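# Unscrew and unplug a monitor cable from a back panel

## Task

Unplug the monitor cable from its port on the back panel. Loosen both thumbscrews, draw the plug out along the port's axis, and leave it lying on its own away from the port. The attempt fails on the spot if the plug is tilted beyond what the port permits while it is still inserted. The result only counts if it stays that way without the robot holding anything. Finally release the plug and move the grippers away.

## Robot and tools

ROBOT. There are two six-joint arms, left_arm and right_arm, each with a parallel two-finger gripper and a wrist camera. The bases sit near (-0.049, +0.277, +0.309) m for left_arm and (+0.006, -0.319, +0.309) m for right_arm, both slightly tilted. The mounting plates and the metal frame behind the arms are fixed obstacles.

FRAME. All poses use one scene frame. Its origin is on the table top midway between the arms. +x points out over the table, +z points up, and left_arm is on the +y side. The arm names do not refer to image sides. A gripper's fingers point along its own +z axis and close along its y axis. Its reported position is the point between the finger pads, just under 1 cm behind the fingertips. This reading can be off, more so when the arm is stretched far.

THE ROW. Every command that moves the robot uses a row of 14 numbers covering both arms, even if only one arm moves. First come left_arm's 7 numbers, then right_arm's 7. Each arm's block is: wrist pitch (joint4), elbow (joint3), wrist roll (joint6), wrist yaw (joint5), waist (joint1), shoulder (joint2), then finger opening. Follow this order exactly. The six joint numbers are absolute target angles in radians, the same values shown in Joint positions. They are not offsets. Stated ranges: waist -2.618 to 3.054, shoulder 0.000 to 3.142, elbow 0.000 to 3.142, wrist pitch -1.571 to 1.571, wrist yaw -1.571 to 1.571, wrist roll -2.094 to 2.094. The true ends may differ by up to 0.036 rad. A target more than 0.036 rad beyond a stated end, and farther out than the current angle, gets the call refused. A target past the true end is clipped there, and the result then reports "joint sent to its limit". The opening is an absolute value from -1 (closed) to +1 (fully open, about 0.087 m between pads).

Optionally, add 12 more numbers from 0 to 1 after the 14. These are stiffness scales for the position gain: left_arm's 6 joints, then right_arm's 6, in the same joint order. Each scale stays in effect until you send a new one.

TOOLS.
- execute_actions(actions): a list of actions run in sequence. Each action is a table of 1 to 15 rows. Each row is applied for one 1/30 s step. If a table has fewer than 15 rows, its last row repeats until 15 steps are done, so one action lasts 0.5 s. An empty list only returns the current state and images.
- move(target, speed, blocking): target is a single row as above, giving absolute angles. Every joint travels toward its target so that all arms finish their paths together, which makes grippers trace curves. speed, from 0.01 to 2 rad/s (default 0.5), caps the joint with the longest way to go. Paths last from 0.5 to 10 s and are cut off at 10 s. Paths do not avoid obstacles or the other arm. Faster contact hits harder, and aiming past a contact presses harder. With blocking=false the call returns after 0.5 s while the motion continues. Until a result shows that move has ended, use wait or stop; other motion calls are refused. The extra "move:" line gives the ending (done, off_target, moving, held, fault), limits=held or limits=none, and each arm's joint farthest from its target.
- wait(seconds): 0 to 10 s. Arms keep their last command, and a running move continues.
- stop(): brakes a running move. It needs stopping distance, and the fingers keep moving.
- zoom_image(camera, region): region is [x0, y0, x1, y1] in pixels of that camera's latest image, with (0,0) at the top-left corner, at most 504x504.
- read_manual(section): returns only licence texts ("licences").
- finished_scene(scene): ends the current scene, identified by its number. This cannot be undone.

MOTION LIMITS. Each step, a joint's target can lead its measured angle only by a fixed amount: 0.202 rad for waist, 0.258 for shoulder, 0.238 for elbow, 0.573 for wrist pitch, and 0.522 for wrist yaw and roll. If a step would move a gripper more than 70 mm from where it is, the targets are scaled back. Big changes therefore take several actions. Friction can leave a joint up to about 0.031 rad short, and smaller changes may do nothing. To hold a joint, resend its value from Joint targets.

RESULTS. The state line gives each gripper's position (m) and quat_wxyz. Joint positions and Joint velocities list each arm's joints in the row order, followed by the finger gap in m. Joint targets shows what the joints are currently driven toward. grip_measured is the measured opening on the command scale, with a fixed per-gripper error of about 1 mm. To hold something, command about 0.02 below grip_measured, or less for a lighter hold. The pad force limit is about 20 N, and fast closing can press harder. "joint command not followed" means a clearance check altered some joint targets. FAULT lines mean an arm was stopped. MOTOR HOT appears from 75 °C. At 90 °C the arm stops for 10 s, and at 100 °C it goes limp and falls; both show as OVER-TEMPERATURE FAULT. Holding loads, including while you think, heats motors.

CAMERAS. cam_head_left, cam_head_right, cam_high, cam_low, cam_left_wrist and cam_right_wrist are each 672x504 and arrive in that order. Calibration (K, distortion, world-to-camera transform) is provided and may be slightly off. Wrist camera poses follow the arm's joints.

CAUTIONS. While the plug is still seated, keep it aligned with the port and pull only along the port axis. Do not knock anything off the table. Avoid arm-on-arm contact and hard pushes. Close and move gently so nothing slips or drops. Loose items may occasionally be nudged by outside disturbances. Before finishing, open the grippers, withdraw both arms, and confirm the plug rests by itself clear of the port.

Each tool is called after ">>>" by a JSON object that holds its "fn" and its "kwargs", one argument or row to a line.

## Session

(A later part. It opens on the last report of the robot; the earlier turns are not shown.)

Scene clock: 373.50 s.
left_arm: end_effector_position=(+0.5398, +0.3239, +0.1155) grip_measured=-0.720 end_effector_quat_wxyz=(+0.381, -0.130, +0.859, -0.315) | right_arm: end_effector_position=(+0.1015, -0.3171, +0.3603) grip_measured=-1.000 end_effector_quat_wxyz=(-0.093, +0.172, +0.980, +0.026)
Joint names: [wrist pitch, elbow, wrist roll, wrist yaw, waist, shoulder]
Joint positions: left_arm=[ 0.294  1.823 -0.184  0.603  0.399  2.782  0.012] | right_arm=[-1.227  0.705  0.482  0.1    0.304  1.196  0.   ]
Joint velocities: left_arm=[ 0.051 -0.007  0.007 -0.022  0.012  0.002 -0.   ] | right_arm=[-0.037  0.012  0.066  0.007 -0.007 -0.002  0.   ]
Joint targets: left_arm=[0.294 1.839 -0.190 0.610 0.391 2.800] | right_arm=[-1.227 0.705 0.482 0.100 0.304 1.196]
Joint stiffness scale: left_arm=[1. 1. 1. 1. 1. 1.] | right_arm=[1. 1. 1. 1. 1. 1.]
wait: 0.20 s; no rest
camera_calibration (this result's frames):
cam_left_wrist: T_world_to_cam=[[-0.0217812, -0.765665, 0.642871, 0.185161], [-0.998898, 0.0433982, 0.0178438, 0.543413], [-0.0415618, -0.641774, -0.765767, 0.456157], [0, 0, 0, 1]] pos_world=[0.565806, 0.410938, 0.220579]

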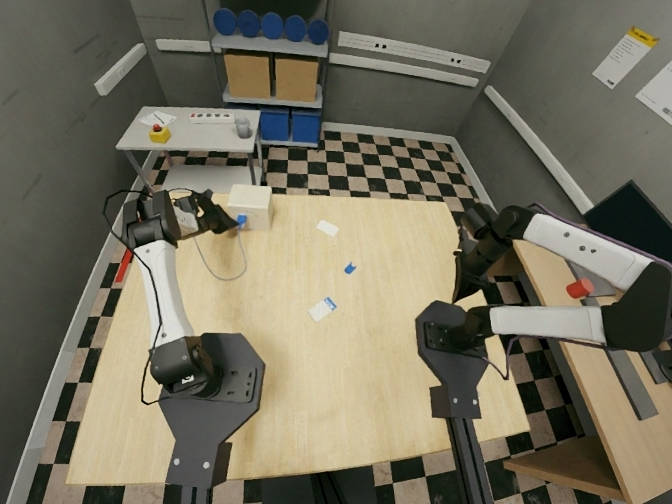

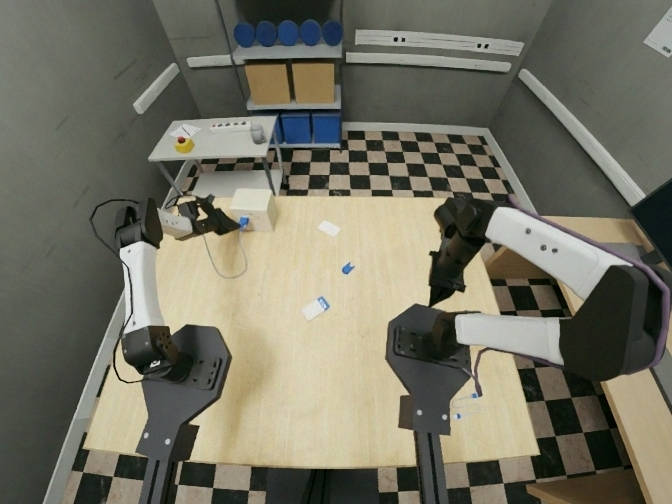

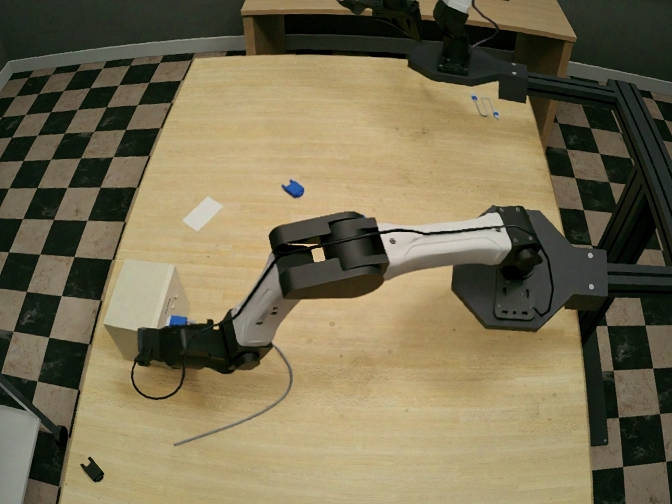

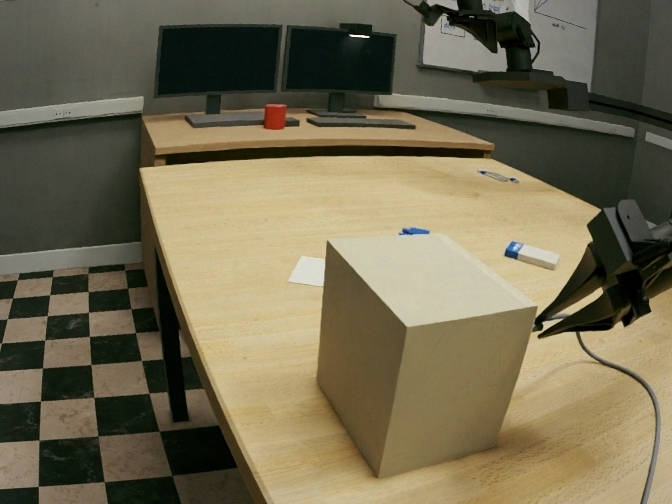

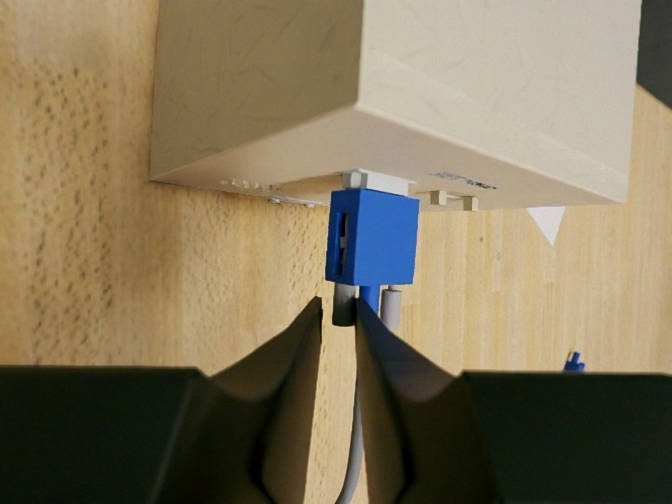

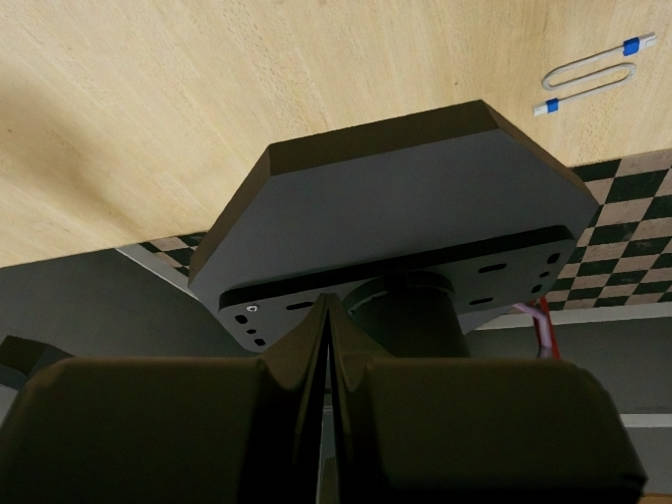

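>>> {"fn": "execute_actions", "kwargs": {
  "actions": [
    [[0.294,1.839,-0.19,0.61,0.39,2.8,-0.8,-1.23,0.7,0.48,0.1,0.3,1.2,-1],[0.294,1.839,-0.19,0.61,0.39,2.8,-0.84,-1.23,0.7,0.48,0.1,0.3,1.2,-1],[0.294,1.839,-0.19,0.61,0.39,2.8,-0.86,-1.23,0.7,0.48,0.1,0.3,1.2,-1],[0.294,1.839,-0.19,0.61,0.39,2.8,-1,-1.23,0.7,0.48,0.1,0.3,1.2,-1],[0.3,1.84,-0.2,0.61,0.4,2.8,-1,-1.23,0.7,0.48,0.1,0.3,1.2,-1],[0.311,1.84,-0.2,0.61,0.404,2.8,-1,-1.23,0.7,0.48,0.1,0.3,1.2,-1],[0.322,1.84,-0.23,0.643,0.404,2.8,-1,-1.23,0.7,0.48,0.1,0.3,1.2,-1],[0.333,1.84,-0.26,0.677,0.404,2.8,-1,-1.23,0.7,0.48,0.1,0.3,1.2,-1],[0.344,1.847,-0.29,0.71,0.413,2.808,-1,-1.23,0.7,0.48,0.1,0.3,1.2,-1],[0.359,1.86,-0.32,0.743,0.423,2.823,-1,-1.23,0.7,0.48,0.1,0.3,1.2,-1],[0.378,1.873,-0.354,0.774,0.432,2.839,-1,-1.23,0.7,0.48,0.1,0.3,1.2,-1],[0.397,1.887,-0.392,0.803,0.441,2.854,-1,-1.23,0.7,0.48,0.1,0.3,1.2,-1],[0.416,1.9,-0.429,0.832,0.45,2.87,-1,-1.23,0.7,0.48,0.1,0.3,1.2,-1],[0.435,1.915,-0.467,0.861,0.457,2.888,-1,-1.23,0.7,0.48,0.1,0.3,1.2,-1],[0.463,1.93,-0.505,0.89,0.464,2.906,-1,-1.23,0.7,0.48,0.1,0.3,1.2,-1]],
    [[0.491,1.945,-0.552,0.912,0.472,2.925,-1,-1.23,0.7,0.48,0.1,0.3,1.2,-1],[0.518,1.96,-0.598,0.934,0.479,2.943,-1,-1.23,0.7,0.48,0.1,0.3,1.2,-1],[0.546,1.976,-0.645,0.957,0.484,2.963,-1,-1.23,0.7,0.48,0.1,0.3,1.2,-1],[0.56,1.992,-0.692,0.979,0.488,2.985,-1,-1.23,0.7,0.48,0.1,0.3,1.2,-1],[0.56,2.008,-0.715,0.99,0.493,3.006,-1,-1.23,0.7,0.48,0.1,0.3,1.2,-1],[0.56,2.024,-0.715,0.99,0.498,3.028,-1,-1.23,0.7,0.48,0.1,0.3,1.2,-1],[0.56,2.04,-0.715,0.99,0.5,3.05,-1,-1.23,0.7,0.48,0.1,0.3,1.2,-1]]
  ]
}}

>>> {"fn": "zoom_image", "kwargs": {
  "camera": "cam_left_wrist",
  "region": [290,165,410,335]
}}

Scene clock: 376.93 s.
left_arm: end_effector_position=(+0.5383, +0.3244, +0.1145) grip_measured=-0.848 end_effector_quat_wxyz=(+0.351, -0.231, +0.744, -0.520) | right_arm: end_effector_position=(+0.1015, -0.3171, +0.3603) grip_measured=-1.000 end_effector_quat_wxyz=(-0.093, +0.172, +0.980, +0.026)
Joint names: [wrist pitch, elbow, wrist roll, wrist yaw, waist, shoulder]
Joint positions: left_arm=[ 0.551  2.026 -0.692  0.973  0.492  3.028  0.007] | right_arm=[-1.227  0.705  0.482  0.1    0.304  1.196  0.   ]
Joint velocities: left_arm=[-0.022  0.007 -0.139 -0.081  0.002  0.012  0.001] | right_arm=[ 0.007 -0.007  0.037  0.007  0.017  0.002  0.   ]
Joint targets: left_arm=[0.560 2.040 -0.715 0.990 0.500 3.050] | right_arm=[-1.230 0.700 0.480 0.100 0.300 1.200]
Joint stiffness scale: left_arm=[1. 1. 1. 1. 1. 1.] | right_arm=[1. 1. 1. 1. 1. 1.]
camera_calibration (this result's frames):
cam_left_wrist: T_world_to_cam=[[-0.0249334, -0.349645, 0.936551, 0.0192204], [-0.999684, 0.0117986, -0.0222093, 0.557253], [-0.00328465, -0.936808, -0.349828, 0.483212], [0, 0, 0, 1]] pos_world=[0.559143, 0.452822, 0.163416]

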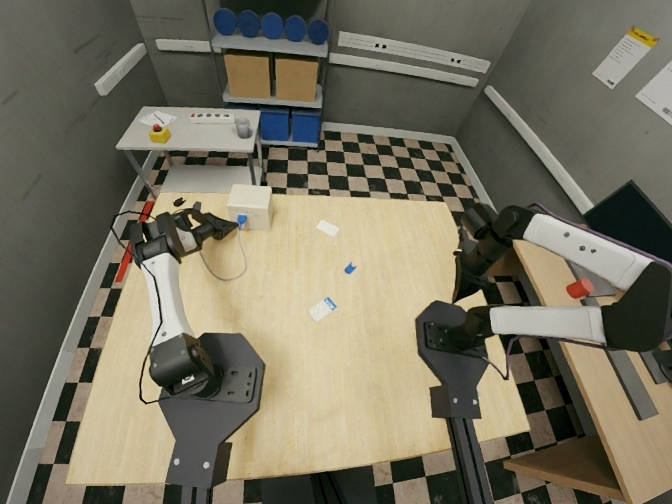

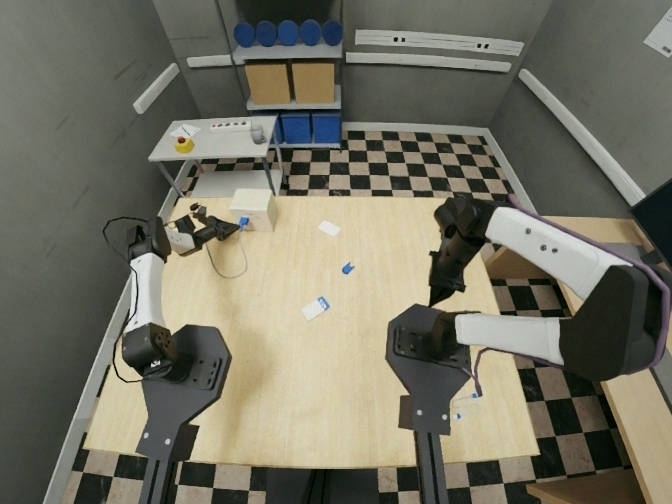

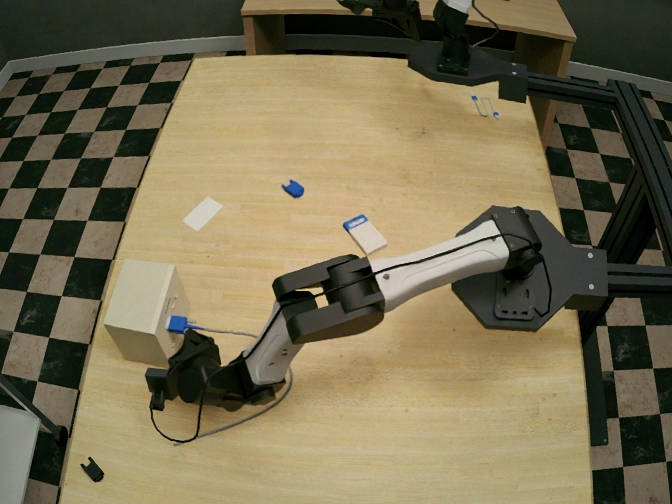

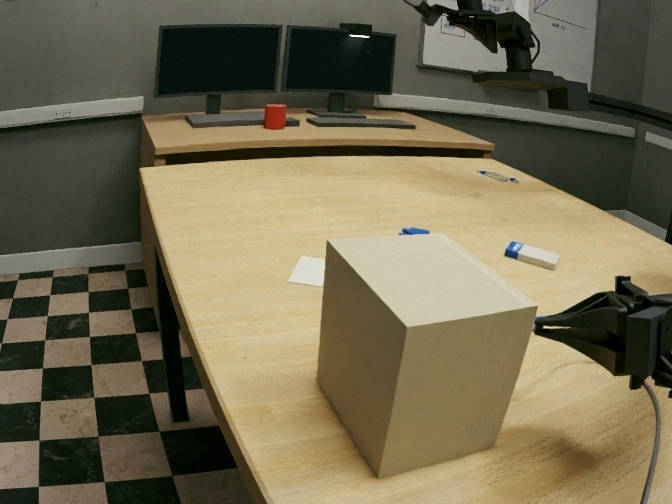

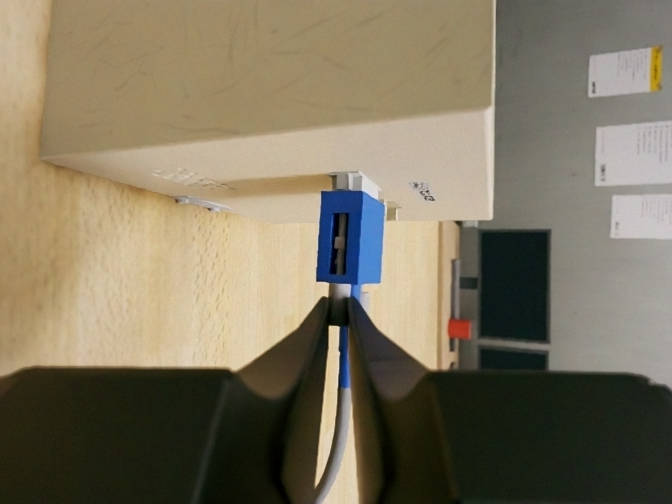

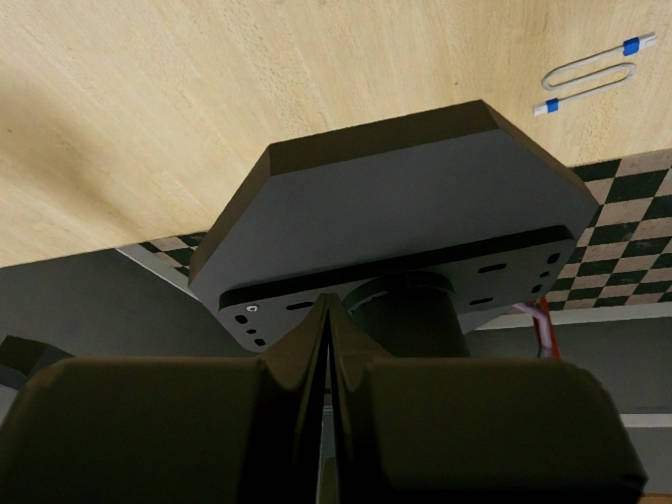

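Region (290, 165, 410, 335) of cam_left_wrist's 672x504 image, scaled by 2.965, with more detail than that image has; it fills the left 356 columns of this view, and the rest is white.

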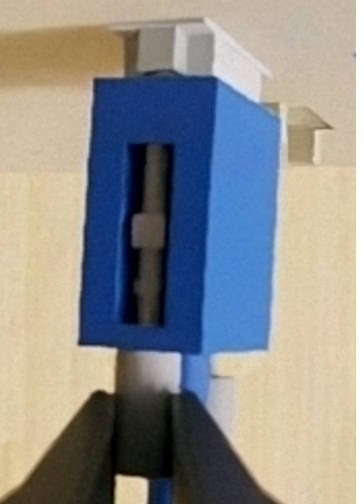

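>>> {"fn": "execute_actions", "kwargs": {
  "actions": [
    [[0.536,2.006,-0.696,0.963,0.483,3.028,-0.72,-1.23,0.7,0.48,0.1,0.3,1.2,-1],[0.536,2.006,-0.696,0.963,0.483,3.028,-0.72,-1.23,0.7,0.48,0.1,0.3,1.2,-1],[0.507,2.006,-0.696,0.963,0.483,3.028,-0.72,-1.23,0.7,0.48,0.1,0.3,1.2,-1],[0.478,2.006,-0.649,0.941,0.483,3.028,-0.72,-1.23,0.7,0.48,0.1,0.3,1.2,-1],[0.449,2.006,-0.602,0.919,0.483,3.028,-0.72,-1.23,0.7,0.48,0.1,0.3,1.2,-1],[0.42,1.998,-0.555,0.898,0.478,3.017,-0.72,-1.23,0.7,0.48,0.1,0.3,1.2,-1],[0.396,1.981,-0.508,0.876,0.473,2.996,-0.72,-1.23,0.7,0.48,0.1,0.3,1.2,-1],[0.377,1.965,-0.465,0.851,0.468,2.975,-0.72,-1.23,0.7,0.48,0.1,0.3,1.2,-1],[0.358,1.948,-0.427,0.822,0.463,2.954,-0.72,-1.23,0.7,0.48,0.1,0.3,1.2,-1],[0.339,1.932,-0.389,0.793,0.456,2.933,-0.72,-1.23,0.7,0.48,0.1,0.3,1.2,-1],[0.32,1.917,-0.351,0.764,0.449,2.914,-0.72,-1.23,0.7,0.48,0.1,0.3,1.2,-1],[0.308,1.902,-0.313,0.735,0.442,2.896,-0.72,-1.23,0.7,0.48,0.1,0.3,1.2,-1],[0.297,1.887,-0.283,0.702,0.435,2.877,-0.72,-1.23,0.7,0.48,0.1,0.3,1.2,-1],[0.285,1.872,-0.252,0.669,0.428,2.858,-0.72,-1.23,0.7,0.48,0.1,0.3,1.2,-1],[0.274,1.857,-0.222,0.636,0.419,2.841,-0.72,-1.23,0.7,0.48,0.1,0.3,1.2,-1]],
    [[0.265,1.844,-0.191,0.603,0.41,2.826,-0.72,-1.23,0.7,0.48,0.1,0.3,1.2,-1],[0.259,1.831,-0.162,0.568,0.401,2.81,-0.73,-1.23,0.7,0.48,0.1,0.3,1.2,-1],[0.253,1.817,-0.134,0.533,0.392,2.795,-0.74,-1.23,0.7,0.48,0.1,0.3,1.2,-1],[0.247,1.804,-0.106,0.498,0.382,2.779,-0.75,-1.23,0.7,0.48,0.1,0.3,1.2,-1],[0.241,1.793,-0.078,0.462,0.371,2.767,-0.75,-1.23,0.7,0.48,0.1,0.3,1.2,-1],[0.24,1.781,-0.05,0.427,0.36,2.755,-0.75,-1.23,0.7,0.48,0.1,0.3,1.2,-1],[0.24,1.77,-0.022,0.387,0.349,2.742,-0.76,-1.23,0.7,0.48,0.1,0.3,1.2,-1],[0.239,1.759,0.006,0.348,0.338,2.73,-0.76,-1.23,0.7,0.48,0.1,0.3,1.2,-1],[0.238,1.749,0.034,0.308,0.325,2.72,-0.77,-1.23,0.7,0.48,0.1,0.3,1.2,-1],[0.238,1.74,0.062,0.269,0.313,2.711,-0.77,-1.23,0.7,0.48,0.1,0.3,1.2,-1],[0.238,1.731,0.076,0.249,0.3,2.702,-0.78,-1.23,0.7,0.48,0.1,0.3,1.2,-1],[0.238,1.722,0.076,0.249,0.287,2.694,-0.78,-1.23,0.7,0.48,0.1,0.3,1.2,-1],[0.238,1.713,0.076,0.249,0.281,2.685,-0.78,-1.23,0.7,0.48,0.1,0.3,1.2,-1]]
  ]
}}

Scene clock: 380.13 s.
left_arm: end_effector_position=(+0.5442, +0.3206, +0.1191) grip_measured=-0.780 end_effector_quat_wxyz=(+0.392, -0.054, +0.904, -0.163) | right_arm: end_effector_position=(+0.1015, -0.3171, +0.3603) grip_measured=-1.000 end_effector_quat_wxyz=(-0.093, +0.172, +0.980, +0.026)
Joint names: [wrist pitch, elbow, wrist roll, wrist yaw, waist, shoulder]
Joint positions: left_arm=[0.27  1.74  0.034 0.297 0.299 2.691 0.01 ] | right_arm=[-1.227  0.705  0.482  0.1    0.304  1.196  0.   ]
Joint velocities: left_arm=[-0.051 -0.071  0.286 -0.491 -0.144 -0.076  0.   ] | right_arm=[ 0.007 -0.012  0.081  0.007  0.012 -0.022  0.   ]
Joint targets: left_arm=[0.238 1.713 0.076 0.249 0.281 2.685] | right_arm=[-1.230 0.700 0.480 0.100 0.300 1.200]
Joint stiffness scale: left_arm=[1. 1. 1. 1. 1. 1.] | right_arm=[1. 1. 1. 1. 1. 1.]
camera_calibration (this result's frames):
cam_left_wrist: T_world_to_cam=[[-0.0346278, -0.940374, 0.338375, 0.279608], [-0.997768, 0.051874, 0.0420554, 0.541717], [-0.0571007, -0.336163, -0.940071, 0.388265], [0, 0, 0, 1]] pos_world=[0.57236, 0.365355, 0.247602]

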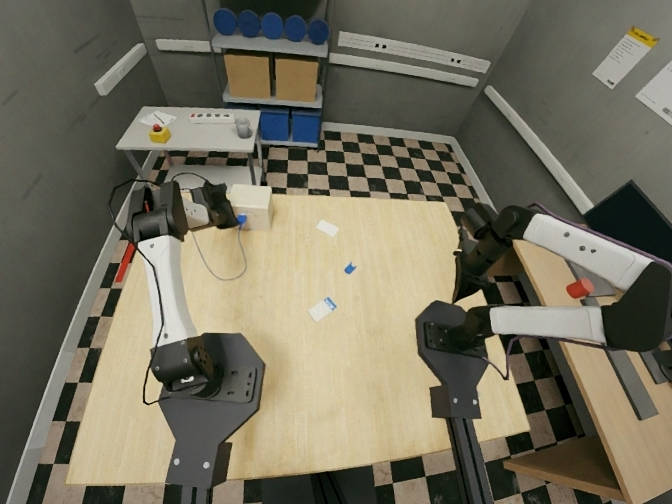

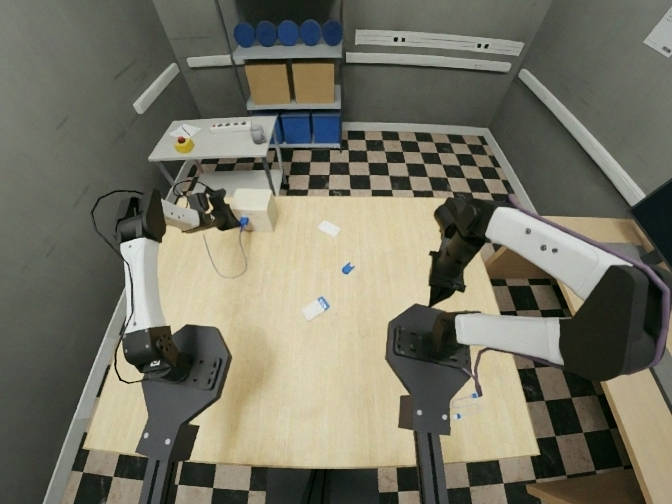

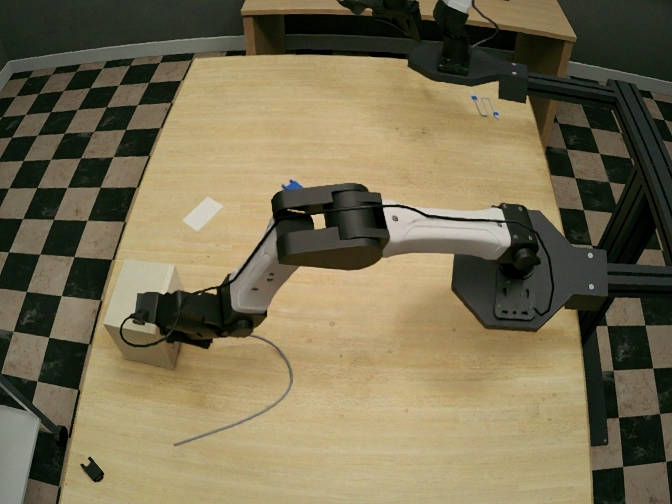

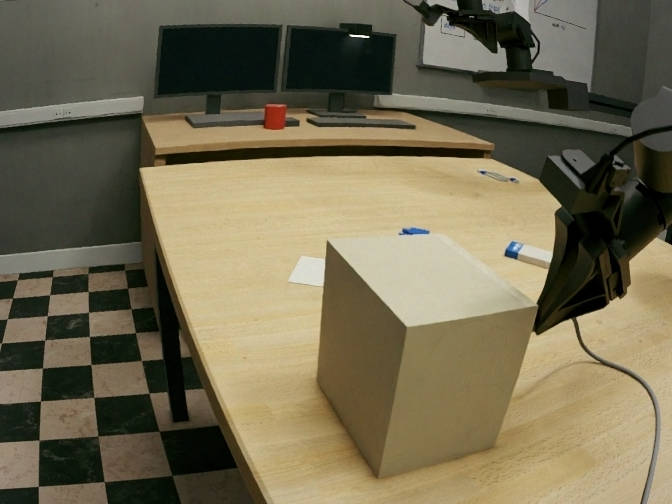

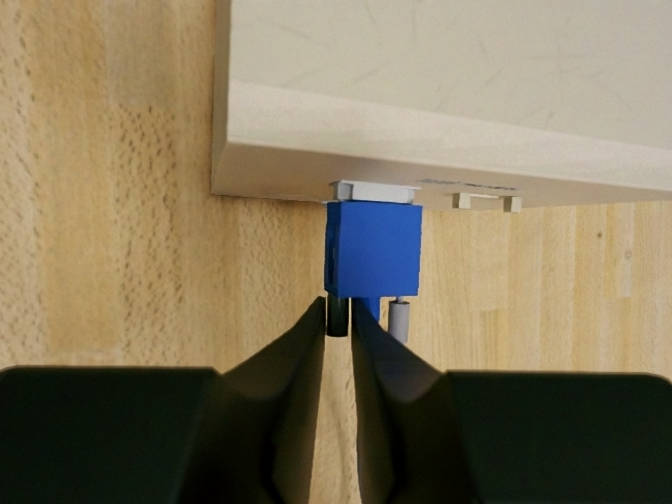

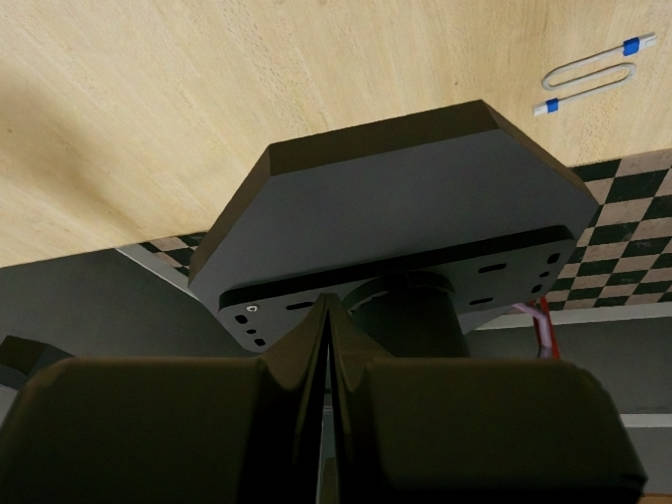

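>>> {"fn": "execute_actions", "kwargs": {
  "actions": [
    [[0.25,1.735,0.07,0.26,0.29,2.695,-0.83,-1.23,0.7,0.48,0.1,0.3,1.2,-1],[0.25,1.735,0.07,0.26,0.29,2.695,-0.86,-1.23,0.7,0.48,0.1,0.3,1.2,-1],[0.25,1.735,0.07,0.26,0.29,2.695,-1,-1.23,0.7,0.48,0.1,0.3,1.2,-1],[0.255,1.747,0.055,0.28,0.298,2.705,-1,-1.23,0.7,0.48,0.1,0.3,1.2,-1],[0.259,1.747,0.027,0.319,0.298,2.705,-1,-1.23,0.7,0.48,0.1,0.3,1.2,-1],[0.261,1.747,-0.001,0.358,0.298,2.705,-1,-1.23,0.7,0.48,0.1,0.3,1.2,-1],[0.264,1.752,-0.028,0.397,0.311,2.709,-1,-1.23,0.7,0.48,0.1,0.3,1.2,-1],[0.269,1.761,-0.056,0.436,0.324,2.718,-1,-1.23,0.7,0.48,0.1,0.3,1.2,-1],[0.277,1.77,-0.084,0.472,0.337,2.726,-1,-1.23,0.7,0.48,0.1,0.3,1.2,-1],[0.284,1.779,-0.113,0.507,0.35,2.735,-1,-1.23,0.7,0.48,0.1,0.3,1.2,-1],[0.292,1.788,-0.142,0.541,0.361,2.743,-1,-1.23,0.7,0.48,0.1,0.3,1.2,-1],[0.3,1.8,-0.171,0.576,0.372,2.756,-1,-1.23,0.7,0.48,0.1,0.3,1.2,-1],[0.311,1.811,-0.2,0.61,0.383,2.768,-1,-1.23,0.7,0.48,0.1,0.3,1.2,-1],[0.322,1.823,-0.23,0.643,0.393,2.781,-1,-1.23,0.7,0.48,0.1,0.3,1.2,-1],[0.333,1.834,-0.26,0.677,0.404,2.794,-1,-1.23,0.7,0.48,0.1,0.3,1.2,-1]],
    [[0.344,1.847,-0.29,0.71,0.413,2.808,-1,-1.23,0.7,0.48,0.1,0.3,1.2,-1],[0.359,1.86,-0.32,0.743,0.423,2.823,-1,-1.23,0.7,0.48,0.1,0.3,1.2,-1],[0.378,1.873,-0.354,0.774,0.432,2.839,-1,-1.23,0.7,0.48,0.1,0.3,1.2,-1],[0.397,1.887,-0.392,0.803,0.441,2.854,-1,-1.23,0.7,0.48,0.1,0.3,1.2,-1],[0.416,1.9,-0.429,0.832,0.45,2.87,-1,-1.23,0.7,0.48,0.1,0.3,1.2,-1],[0.435,1.915,-0.467,0.861,0.457,2.888,-1,-1.23,0.7,0.48,0.1,0.3,1.2,-1],[0.463,1.93,-0.505,0.89,0.464,2.906,-1,-1.23,0.7,0.48,0.1,0.3,1.2,-1],[0.491,1.945,-0.552,0.912,0.472,2.925,-1,-1.23,0.7,0.48,0.1,0.3,1.2,-1],[0.518,1.96,-0.598,0.934,0.479,2.943,-1,-1.23,0.7,0.48,0.1,0.3,1.2,-1],[0.546,1.976,-0.645,0.957,0.484,2.963,-1,-1.23,0.7,0.48,0.1,0.3,1.2,-1],[0.56,1.992,-0.692,0.979,0.488,2.985,-1,-1.23,0.7,0.48,0.1,0.3,1.2,-1],[0.56,2.008,-0.715,0.99,0.493,3.006,-1,-1.23,0.7,0.48,0.1,0.3,1.2,-1],[0.56,2.024,-0.715,0.99,0.498,3.028,-1,-1.23,0.7,0.48,0.1,0.3,1.2,-1],[0.56,2.04,-0.715,0.99,0.5,3.05,-1,-1.23,0.7,0.48,0.1,0.3,1.2,-1]],
    [[0.56,2.04,-0.715,0.99,0.5,3.05,-1,-1.23,0.7,0.48,0.1,0.3,1.2,-1],[0.56,2.04,-0.715,0.99,0.5,3.05,-1,-1.23,0.7,0.48,0.1,0.3,1.2,-1],[0.56,2.04,-0.715,0.99,0.5,3.05,-0.72,-1.23,0.7,0.48,0.1,0.3,1.2,-1],[0.536,2.006,-0.696,0.963,0.483,3.028,-0.72,-1.23,0.7,0.48,0.1,0.3,1.2,-1],[0.507,2.006,-0.696,0.963,0.483,3.028,-0.72,-1.23,0.7,0.48,0.1,0.3,1.2,-1],[0.478,2.006,-0.649,0.941,0.483,3.028,-0.72,-1.23,0.7,0.48,0.1,0.3,1.2,-1],[0.449,2.006,-0.602,0.919,0.483,3.028,-0.72,-1.23,0.7,0.48,0.1,0.3,1.2,-1],[0.42,1.998,-0.555,0.898,0.478,3.017,-0.72,-1.23,0.7,0.48,0.1,0.3,1.2,-1],[0.396,1.981,-0.508,0.876,0.473,2.996,-0.72,-1.23,0.7,0.48,0.1,0.3,1.2,-1],[0.377,1.965,-0.465,0.851,0.468,2.975,-0.72,-1.23,0.7,0.48,0.1,0.3,1.2,-1],[0.358,1.948,-0.427,0.822,0.463,2.954,-0.72,-1.23,0.7,0.48,0.1,0.3,1.2,-1],[0.339,1.932,-0.389,0.793,0.456,2.933,-0.72,-1.23,0.7,0.48,0.1,0.3,1.2,-1],[0.32,1.917,-0.351,0.764,0.449,2.914,-0.72,-1.23,0.7,0.48,0.1,0.3,1.2,-1],[0.308,1.902,-0.313,0.735,0.442,2.896,-0.72,-1.23,0.7,0.48,0.1,0.3,1.2,-1],[0.297,1.887,-0.283,0.702,0.435,2.877,-0.72,-1.23,0.7,0.48,0.1,0.3,1.2,-1]],
    [[0.285,1.872,-0.252,0.669,0.428,2.858,-0.72,-1.23,0.7,0.48,0.1,0.3,1.2,-1],[0.274,1.857,-0.222,0.636,0.419,2.841,-0.72,-1.23,0.7,0.48,0.1,0.3,1.2,-1],[0.265,1.844,-0.191,0.603,0.41,2.826,-0.72,-1.23,0.7,0.48,0.1,0.3,1.2,-1],[0.259,1.831,-0.162,0.568,0.401,2.81,-0.73,-1.23,0.7,0.48,0.1,0.3,1.2,-1],[0.253,1.817,-0.134,0.533,0.392,2.795,-0.74,-1.23,0.7,0.48,0.1,0.3,1.2,-1],[0.247,1.804,-0.106,0.498,0.382,2.779,-0.75,-1.23,0.7,0.48,0.1,0.3,1.2,-1],[0.241,1.793,-0.078,0.462,0.371,2.767,-0.75,-1.23,0.7,0.48,0.1,0.3,1.2,-1],[0.24,1.781,-0.05,0.427,0.36,2.755,-0.75,-1.23,0.7,0.48,0.1,0.3,1.2,-1],[0.24,1.77,-0.022,0.387,0.349,2.742,-0.76,-1.23,0.7,0.48,0.1,0.3,1.2,-1],[0.239,1.759,0.006,0.348,0.338,2.73,-0.76,-1.23,0.7,0.48,0.1,0.3,1.2,-1],[0.238,1.749,0.034,0.308,0.325,2.72,-0.77,-1.23,0.7,0.48,0.1,0.3,1.2,-1],[0.238,1.74,0.062,0.269,0.313,2.711,-0.77,-1.23,0.7,0.48,0.1,0.3,1.2,-1],[0.238,1.731,0.076,0.249,0.3,2.702,-0.78,-1.23,0.7,0.48,0.1,0.3,1.2,-1],[0.238,1.722,0.076,0.249,0.287,2.694,-0.78,-1.23,0.7,0.48,0.1,0.3,1.2,-1],[0.238,1.713,0.076,0.249,0.281,2.685,-0.78,-1.23,0.7,0.48,0.1,0.3,1.2,-1]]
  ]
}}

Scene clock: 384.70 s.
left_arm: end_effector_position=(+0.5441, +0.3201, +0.1183) grip_measured=-0.780 end_effector_quat_wxyz=(+0.392, -0.064, +0.899, -0.184) | right_arm: end_effector_position=(+0.1015, -0.3171, +0.3603) grip_measured=-1.000 end_effector_quat_wxyz=(-0.093, +0.172, +0.980, +0.026)
Joint names: [wrist pitch, elbow, wrist roll, wrist yaw, waist, shoulder]
Joint positions: left_arm=[0.272 1.751 0.005 0.339 0.312 2.702 0.01 ] | right_arm=[-1.227  0.705  0.482  0.1    0.304  1.196  0.   ]
Joint velocities: left_arm=[-0.037 -0.281  0.505 -0.828 -0.261 -0.232 -0.002] | right_arm=[-0.037  0.002 -0.022  0.007 -0.002  0.012  0.   ]
Joint targets: left_arm=[0.238 1.713 0.076 0.249 0.281 2.685] | right_arm=[-1.230 0.700 0.480 0.100 0.300 1.200]
Joint stiffness scale: left_arm=[1. 1. 1. 1. 1. 1.] | right_arm=[1. 1. 1. 1. 1. 1.]
camera_calibration (this result's frames):
cam_left_wrist: T_world_to_cam=[[-0.0333436, -0.922988, 0.383382, 0.267892], [-0.997969, 0.0515771, 0.0373757, 0.542466], [-0.0542711, -0.381357, -0.922833, 0.398179], [0, 0, 0, 1]] pos_world=[0.571907, 0.37113, 0.244473]

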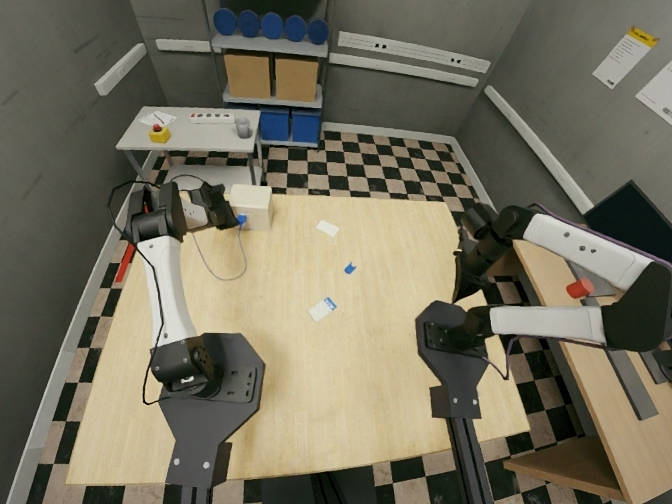

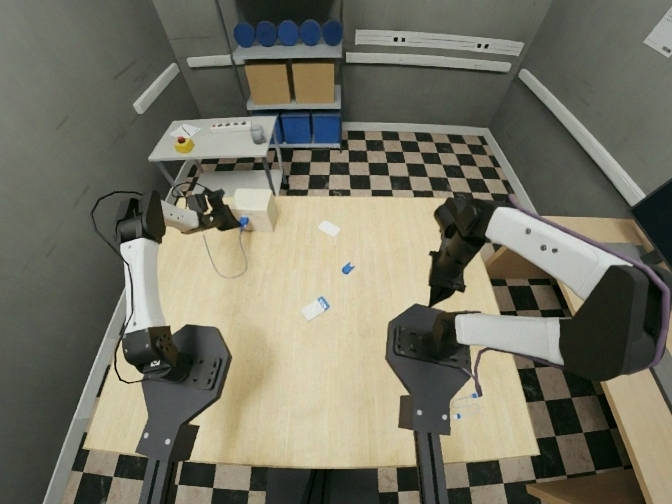

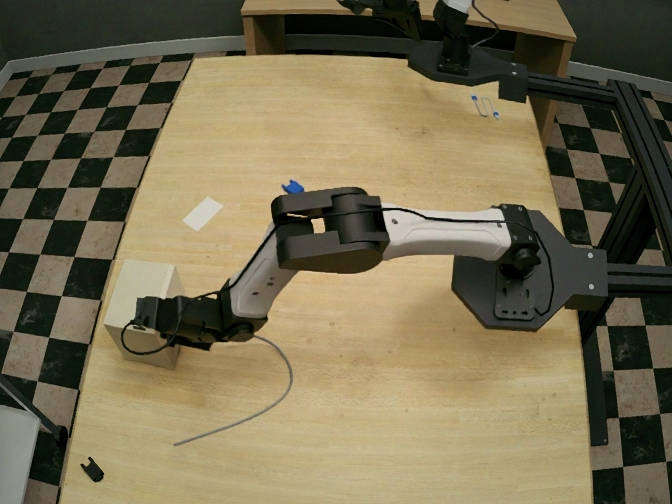

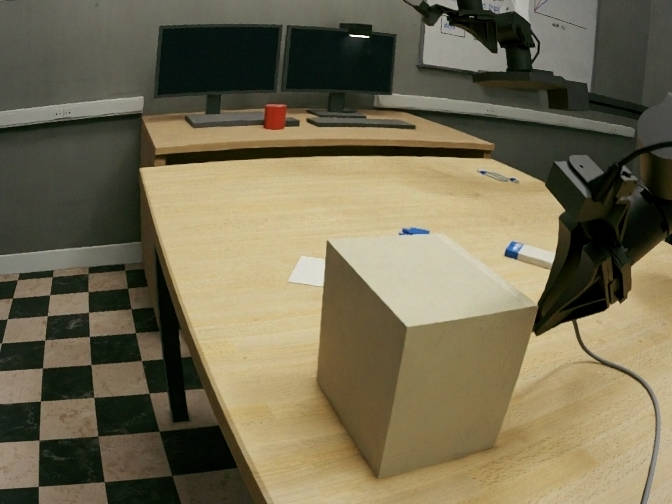

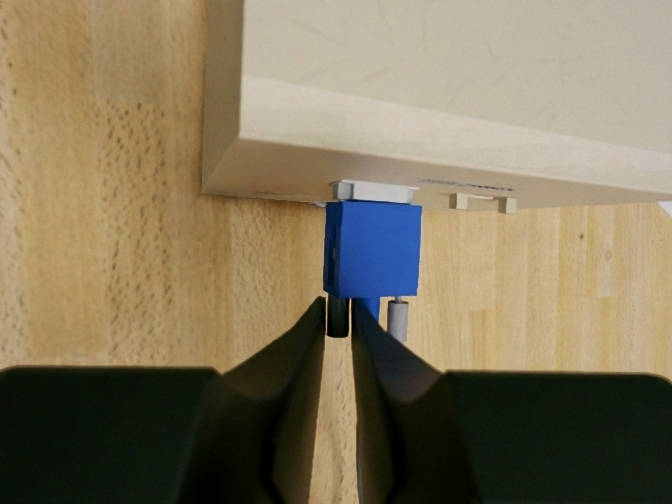

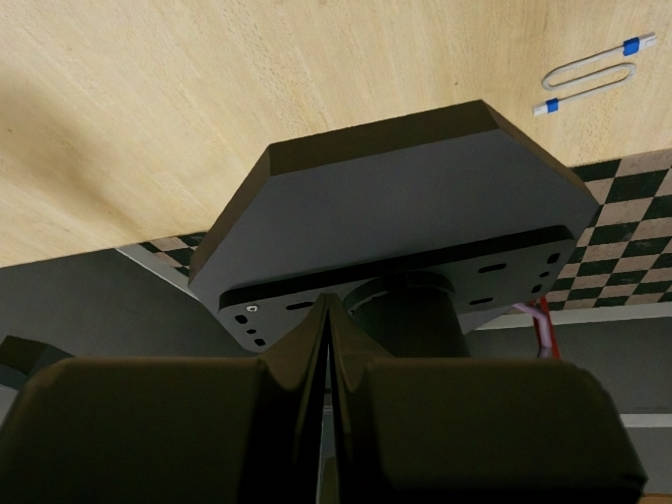

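Good tracking. Repeat.

>>> {"fn": "execute_actions", "kwargs": {
  "actions": [
    [[0.25,1.735,0.07,0.26,0.29,2.695,-0.83,-1.23,0.7,0.48,0.1,0.3,1.2,-1],[0.25,1.735,0.07,0.26,0.29,2.695,-0.86,-1.23,0.7,0.48,0.1,0.3,1.2,-1],[0.25,1.735,0.07,0.26,0.29,2.695,-1,-1.23,0.7,0.48,0.1,0.3,1.2,-1],[0.255,1.747,0.055,0.28,0.298,2.705,-1,-1.23,0.7,0.48,0.1,0.3,1.2,-1],[0.259,1.747,0.027,0.319,0.298,2.705,-1,-1.23,0.7,0.48,0.1,0.3,1.2,-1],[0.261,1.747,-0.001,0.358,0.298,2.705,-1,-1.23,0.7,0.48,0.1,0.3,1.2,-1],[0.264,1.752,-0.028,0.397,0.311,2.709,-1,-1.23,0.7,0.48,0.1,0.3,1.2,-1],[0.269,1.761,-0.056,0.436,0.324,2.718,-1,-1.23,0.7,0.48,0.1,0.3,1.2,-1],[0.277,1.77,-0.084,0.472,0.337,2.726,-1,-1.23,0.7,0.48,0.1,0.3,1.2,-1],[0.284,1.779,-0.113,0.507,0.35,2.735,-1,-1.23,0.7,0.48,0.1,0.3,1.2,-1],[0.292,1.788,-0.142,0.541,0.361,2.743,-1,-1.23,0.7,0.48,0.1,0.3,1.2,-1],[0.3,1.8,-0.171,0.576,0.372,2.756,-1,-1.23,0.7,0.48,0.1,0.3,1.2,-1],[0.311,1.811,-0.2,0.61,0.383,2.768,-1,-1.23,0.7,0.48,0.1,0.3,1.2,-1],[0.322,1.823,-0.23,0.643,0.393,2.781,-1,-1.23,0.7,0.48,0.1,0.3,1.2,-1],[0.333,1.834,-0.26,0.677,0.404,2.794,-1,-1.23,0.7,0.48,0.1,0.3,1.2,-1]],
    [[0.344,1.847,-0.29,0.71,0.413,2.808,-1,-1.23,0.7,0.48,0.1,0.3,1.2,-1],[0.359,1.86,-0.32,0.743,0.423,2.823,-1,-1.23,0.7,0.48,0.1,0.3,1.2,-1],[0.378,1.873,-0.354,0.774,0.432,2.839,-1,-1.23,0.7,0.48,0.1,0.3,1.2,-1],[0.397,1.887,-0.392,0.803,0.441,2.854,-1,-1.23,0.7,0.48,0.1,0.3,1.2,-1],[0.416,1.9,-0.429,0.832,0.45,2.87,-1,-1.23,0.7,0.48,0.1,0.3,1.2,-1],[0.435,1.915,-0.467,0.861,0.457,2.888,-1,-1.23,0.7,0.48,0.1,0.3,1.2,-1],[0.463,1.93,-0.505,0.89,0.464,2.906,-1,-1.23,0.7,0.48,0.1,0.3,1.2,-1],[0.491,1.945,-0.552,0.912,0.472,2.925,-1,-1.23,0.7,0.48,0.1,0.3,1.2,-1],[0.518,1.96,-0.598,0.934,0.479,2.943,-1,-1.23,0.7,0.48,0.1,0.3,1.2,-1],[0.546,1.976,-0.645,0.957,0.484,2.963,-1,-1.23,0.7,0.48,0.1,0.3,1.2,-1],[0.56,1.992,-0.692,0.979,0.488,2.985,-1,-1.23,0.7,0.48,0.1,0.3,1.2,-1],[0.56,2.008,-0.715,0.99,0.493,3.006,-1,-1.23,0.7,0.48,0.1,0.3,1.2,-1],[0.56,2.024,-0.715,0.99,0.498,3.028,-1,-1.23,0.7,0.48,0.1,0.3,1.2,-1],[0.56,2.04,-0.715,0.99,0.5,3.05,-1,-1.23,0.7,0.48,0.1,0.3,1.2,-1]],
    [[0.56,2.04,-0.715,0.99,0.5,3.05,-1,-1.23,0.7,0.48,0.1,0.3,1.2,-1],[0.56,2.04,-0.715,0.99,0.5,3.05,-1,-1.23,0.7,0.48,0.1,0.3,1.2,-1],[0.56,2.04,-0.715,0.99,0.5,3.05,-0.72,-1.23,0.7,0.48,0.1,0.3,1.2,-1],[0.536,2.006,-0.696,0.963,0.483,3.028,-0.72,-1.23,0.7,0.48,0.1,0.3,1.2,-1],[0.507,2.006,-0.696,0.963,0.483,3.028,-0.72,-1.23,0.7,0.48,0.1,0.3,1.2,-1],[0.478,2.006,-0.649,0.941,0.483,3.028,-0.72,-1.23,0.7,0.48,0.1,0.3,1.2,-1],[0.449,2.006,-0.602,0.919,0.483,3.028,-0.72,-1.23,0.7,0.48,0.1,0.3,1.2,-1],[0.42,1.998,-0.555,0.898,0.478,3.017,-0.72,-1.23,0.7,0.48,0.1,0.3,1.2,-1],[0.396,1.981,-0.508,0.876,0.473,2.996,-0.72,-1.23,0.7,0.48,0.1,0.3,1.2,-1],[0.377,1.965,-0.465,0.851,0.468,2.975,-0.72,-1.23,0.7,0.48,0.1,0.3,1.2,-1],[0.358,1.948,-0.427,0.822,0.463,2.954,-0.72,-1.23,0.7,0.48,0.1,0.3,1.2,-1],[0.339,1.932,-0.389,0.793,0.456,2.933,-0.72,-1.23,0.7,0.48,0.1,0.3,1.2,-1],[0.32,1.917,-0.351,0.764,0.449,2.914,-0.72,-1.23,0.7,0.48,0.1,0.3,1.2,-1],[0.308,1.902,-0.313,0.735,0.442,2.896,-0.72,-1.23,0.7,0.48,0.1,0.3,1.2,-1],[0.297,1.887,-0.283,0.702,0.435,2.877,-0.72,-1.23,0.7,0.48,0.1,0.3,1.2,-1]],
    [[0.285,1.872,-0.252,0.669,0.428,2.858,-0.72,-1.23,0.7,0.48,0.1,0.3,1.2,-1],[0.274,1.857,-0.222,0.636,0.419,2.841,-0.72,-1.23,0.7,0.48,0.1,0.3,1.2,-1],[0.265,1.844,-0.191,0.603,0.41,2.826,-0.72,-1.23,0.7,0.48,0.1,0.3,1.2,-1],[0.259,1.831,-0.162,0.568,0.401,2.81,-0.73,-1.23,0.7,0.48,0.1,0.3,1.2,-1],[0.253,1.817,-0.134,0.533,0.392,2.795,-0.74,-1.23,0.7,0.48,0.1,0.3,1.2,-1],[0.247,1.804,-0.106,0.498,0.382,2.779,-0.75,-1.23,0.7,0.48,0.1,0.3,1.2,-1],[0.241,1.793,-0.078,0.462,0.371,2.767,-0.75,-1.23,0.7,0.48,0.1,0.3,1.2,-1],[0.24,1.781,-0.05,0.427,0.36,2.755,-0.75,-1.23,0.7,0.48,0.1,0.3,1.2,-1],[0.24,1.77,-0.022,0.387,0.349,2.742,-0.76,-1.23,0.7,0.48,0.1,0.3,1.2,-1],[0.239,1.759,0.006,0.348,0.338,2.73,-0.76,-1.23,0.7,0.48,0.1,0.3,1.2,-1],[0.238,1.749,0.034,0.308,0.325,2.72,-0.77,-1.23,0.7,0.48,0.1,0.3,1.2,-1],[0.238,1.74,0.062,0.269,0.313,2.711,-0.77,-1.23,0.7,0.48,0.1,0.3,1.2,-1],[0.238,1.731,0.076,0.249,0.3,2.702,-0.78,-1.23,0.7,0.48,0.1,0.3,1.2,-1],[0.238,1.722,0.076,0.249,0.287,2.694,-0.78,-1.23,0.7,0.48,0.1,0.3,1.2,-1],[0.238,1.713,0.076,0.249,0.281,2.685,-0.78,-1.23,0.7,0.48,0.1,0.3,1.2,-1]]
  ]
}}

>>> {"fn": "zoom_image", "kwargs": {
  "camera": "cam_left_wrist",
  "region": [300,270,430,360]
}}

Scene clock: 389.40 s.
left_arm: end_effector_position=(+0.5440, +0.3200, +0.1182) grip_measured=-0.780 end_effector_quat_wxyz=(+0.392, -0.064, +0.899, -0.184) | right_arm: end_effector_position=(+0.1015, -0.3171, +0.3603) grip_measured=-1.000 end_effector_quat_wxyz=(-0.093, +0.172, +0.980, +0.026)
Joint names: [wrist pitch, elbow, wrist roll, wrist yaw, waist, shoulder]
Joint positions: left_arm=[0.272 1.75  0.005 0.339 0.312 2.702 0.01 ] | right_arm=[-1.227  0.705  0.482  0.1    0.304  1.196  0.   ]
Joint velocities: left_arm=[-0.022 -0.261  0.462 -0.828 -0.281 -0.242 -0.001] | right_arm=[ 0.007 -0.012  0.007 -0.022 -0.002 -0.012  0.   ]
Joint targets: left_arm=[0.238 1.713 0.076 0.249 0.281 2.685] | right_arm=[-1.230 0.700 0.480 0.100 0.300 1.200]
Joint stiffness scale: left_arm=[1. 1. 1. 1. 1. 1.] | right_arm=[1. 1. 1. 1. 1. 1.]
camera_calibration (this result's frames):
cam_left_wrist: T_world_to_cam=[[-0.0335348, -0.922845, 0.383709, 0.267837], [-0.997943, 0.0519074, 0.0376241, 0.542183], [-0.0546386, -0.381658, -0.922687, 0.398326], [0, 0, 0, 1]] pos_world=[0.571813, 0.371053, 0.24436]

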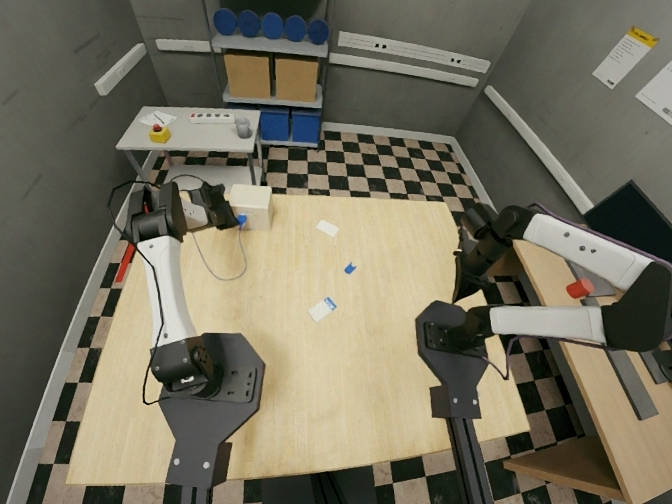

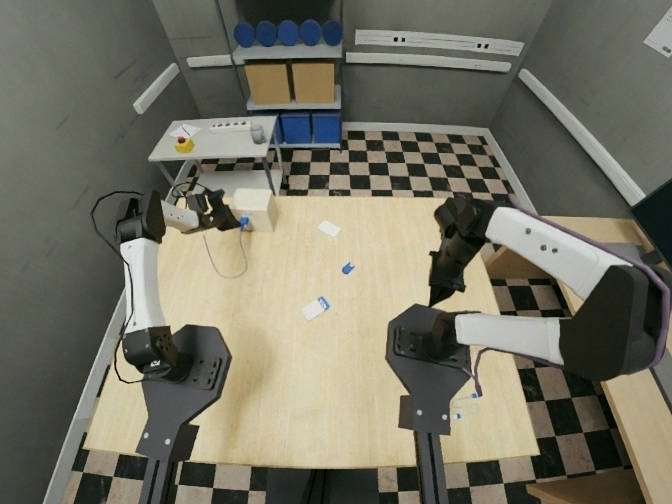

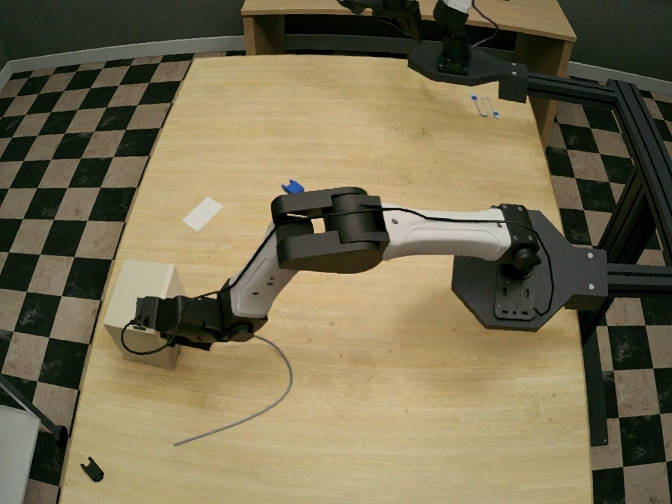

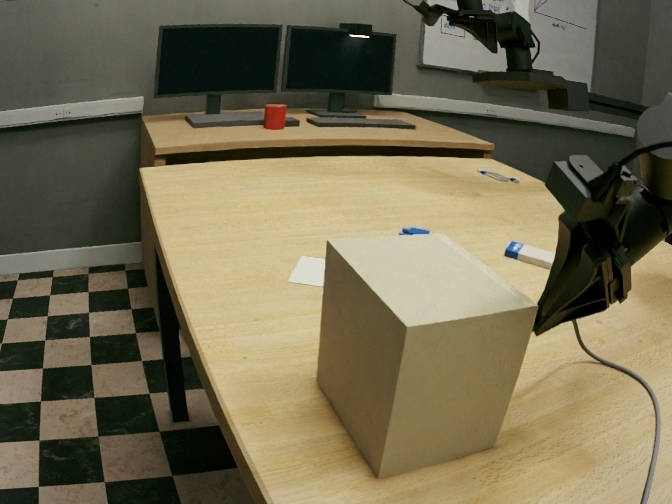

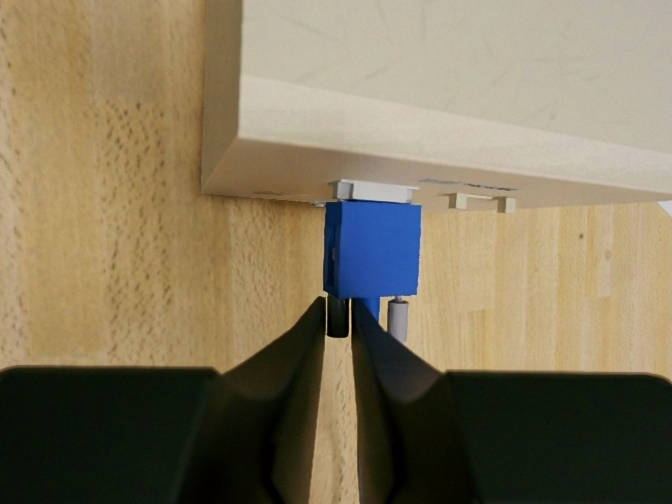

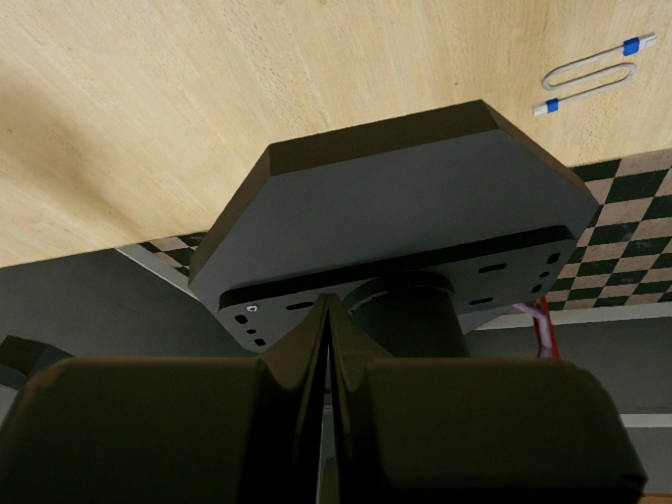

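Region (300, 270, 430, 360) of cam_left_wrist's 672x504 image, scaled by 3.877, with more detail than that image has; it fills the top 349 rows of this view, and the rest is white.

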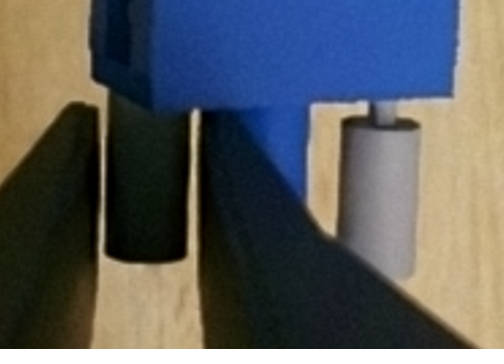

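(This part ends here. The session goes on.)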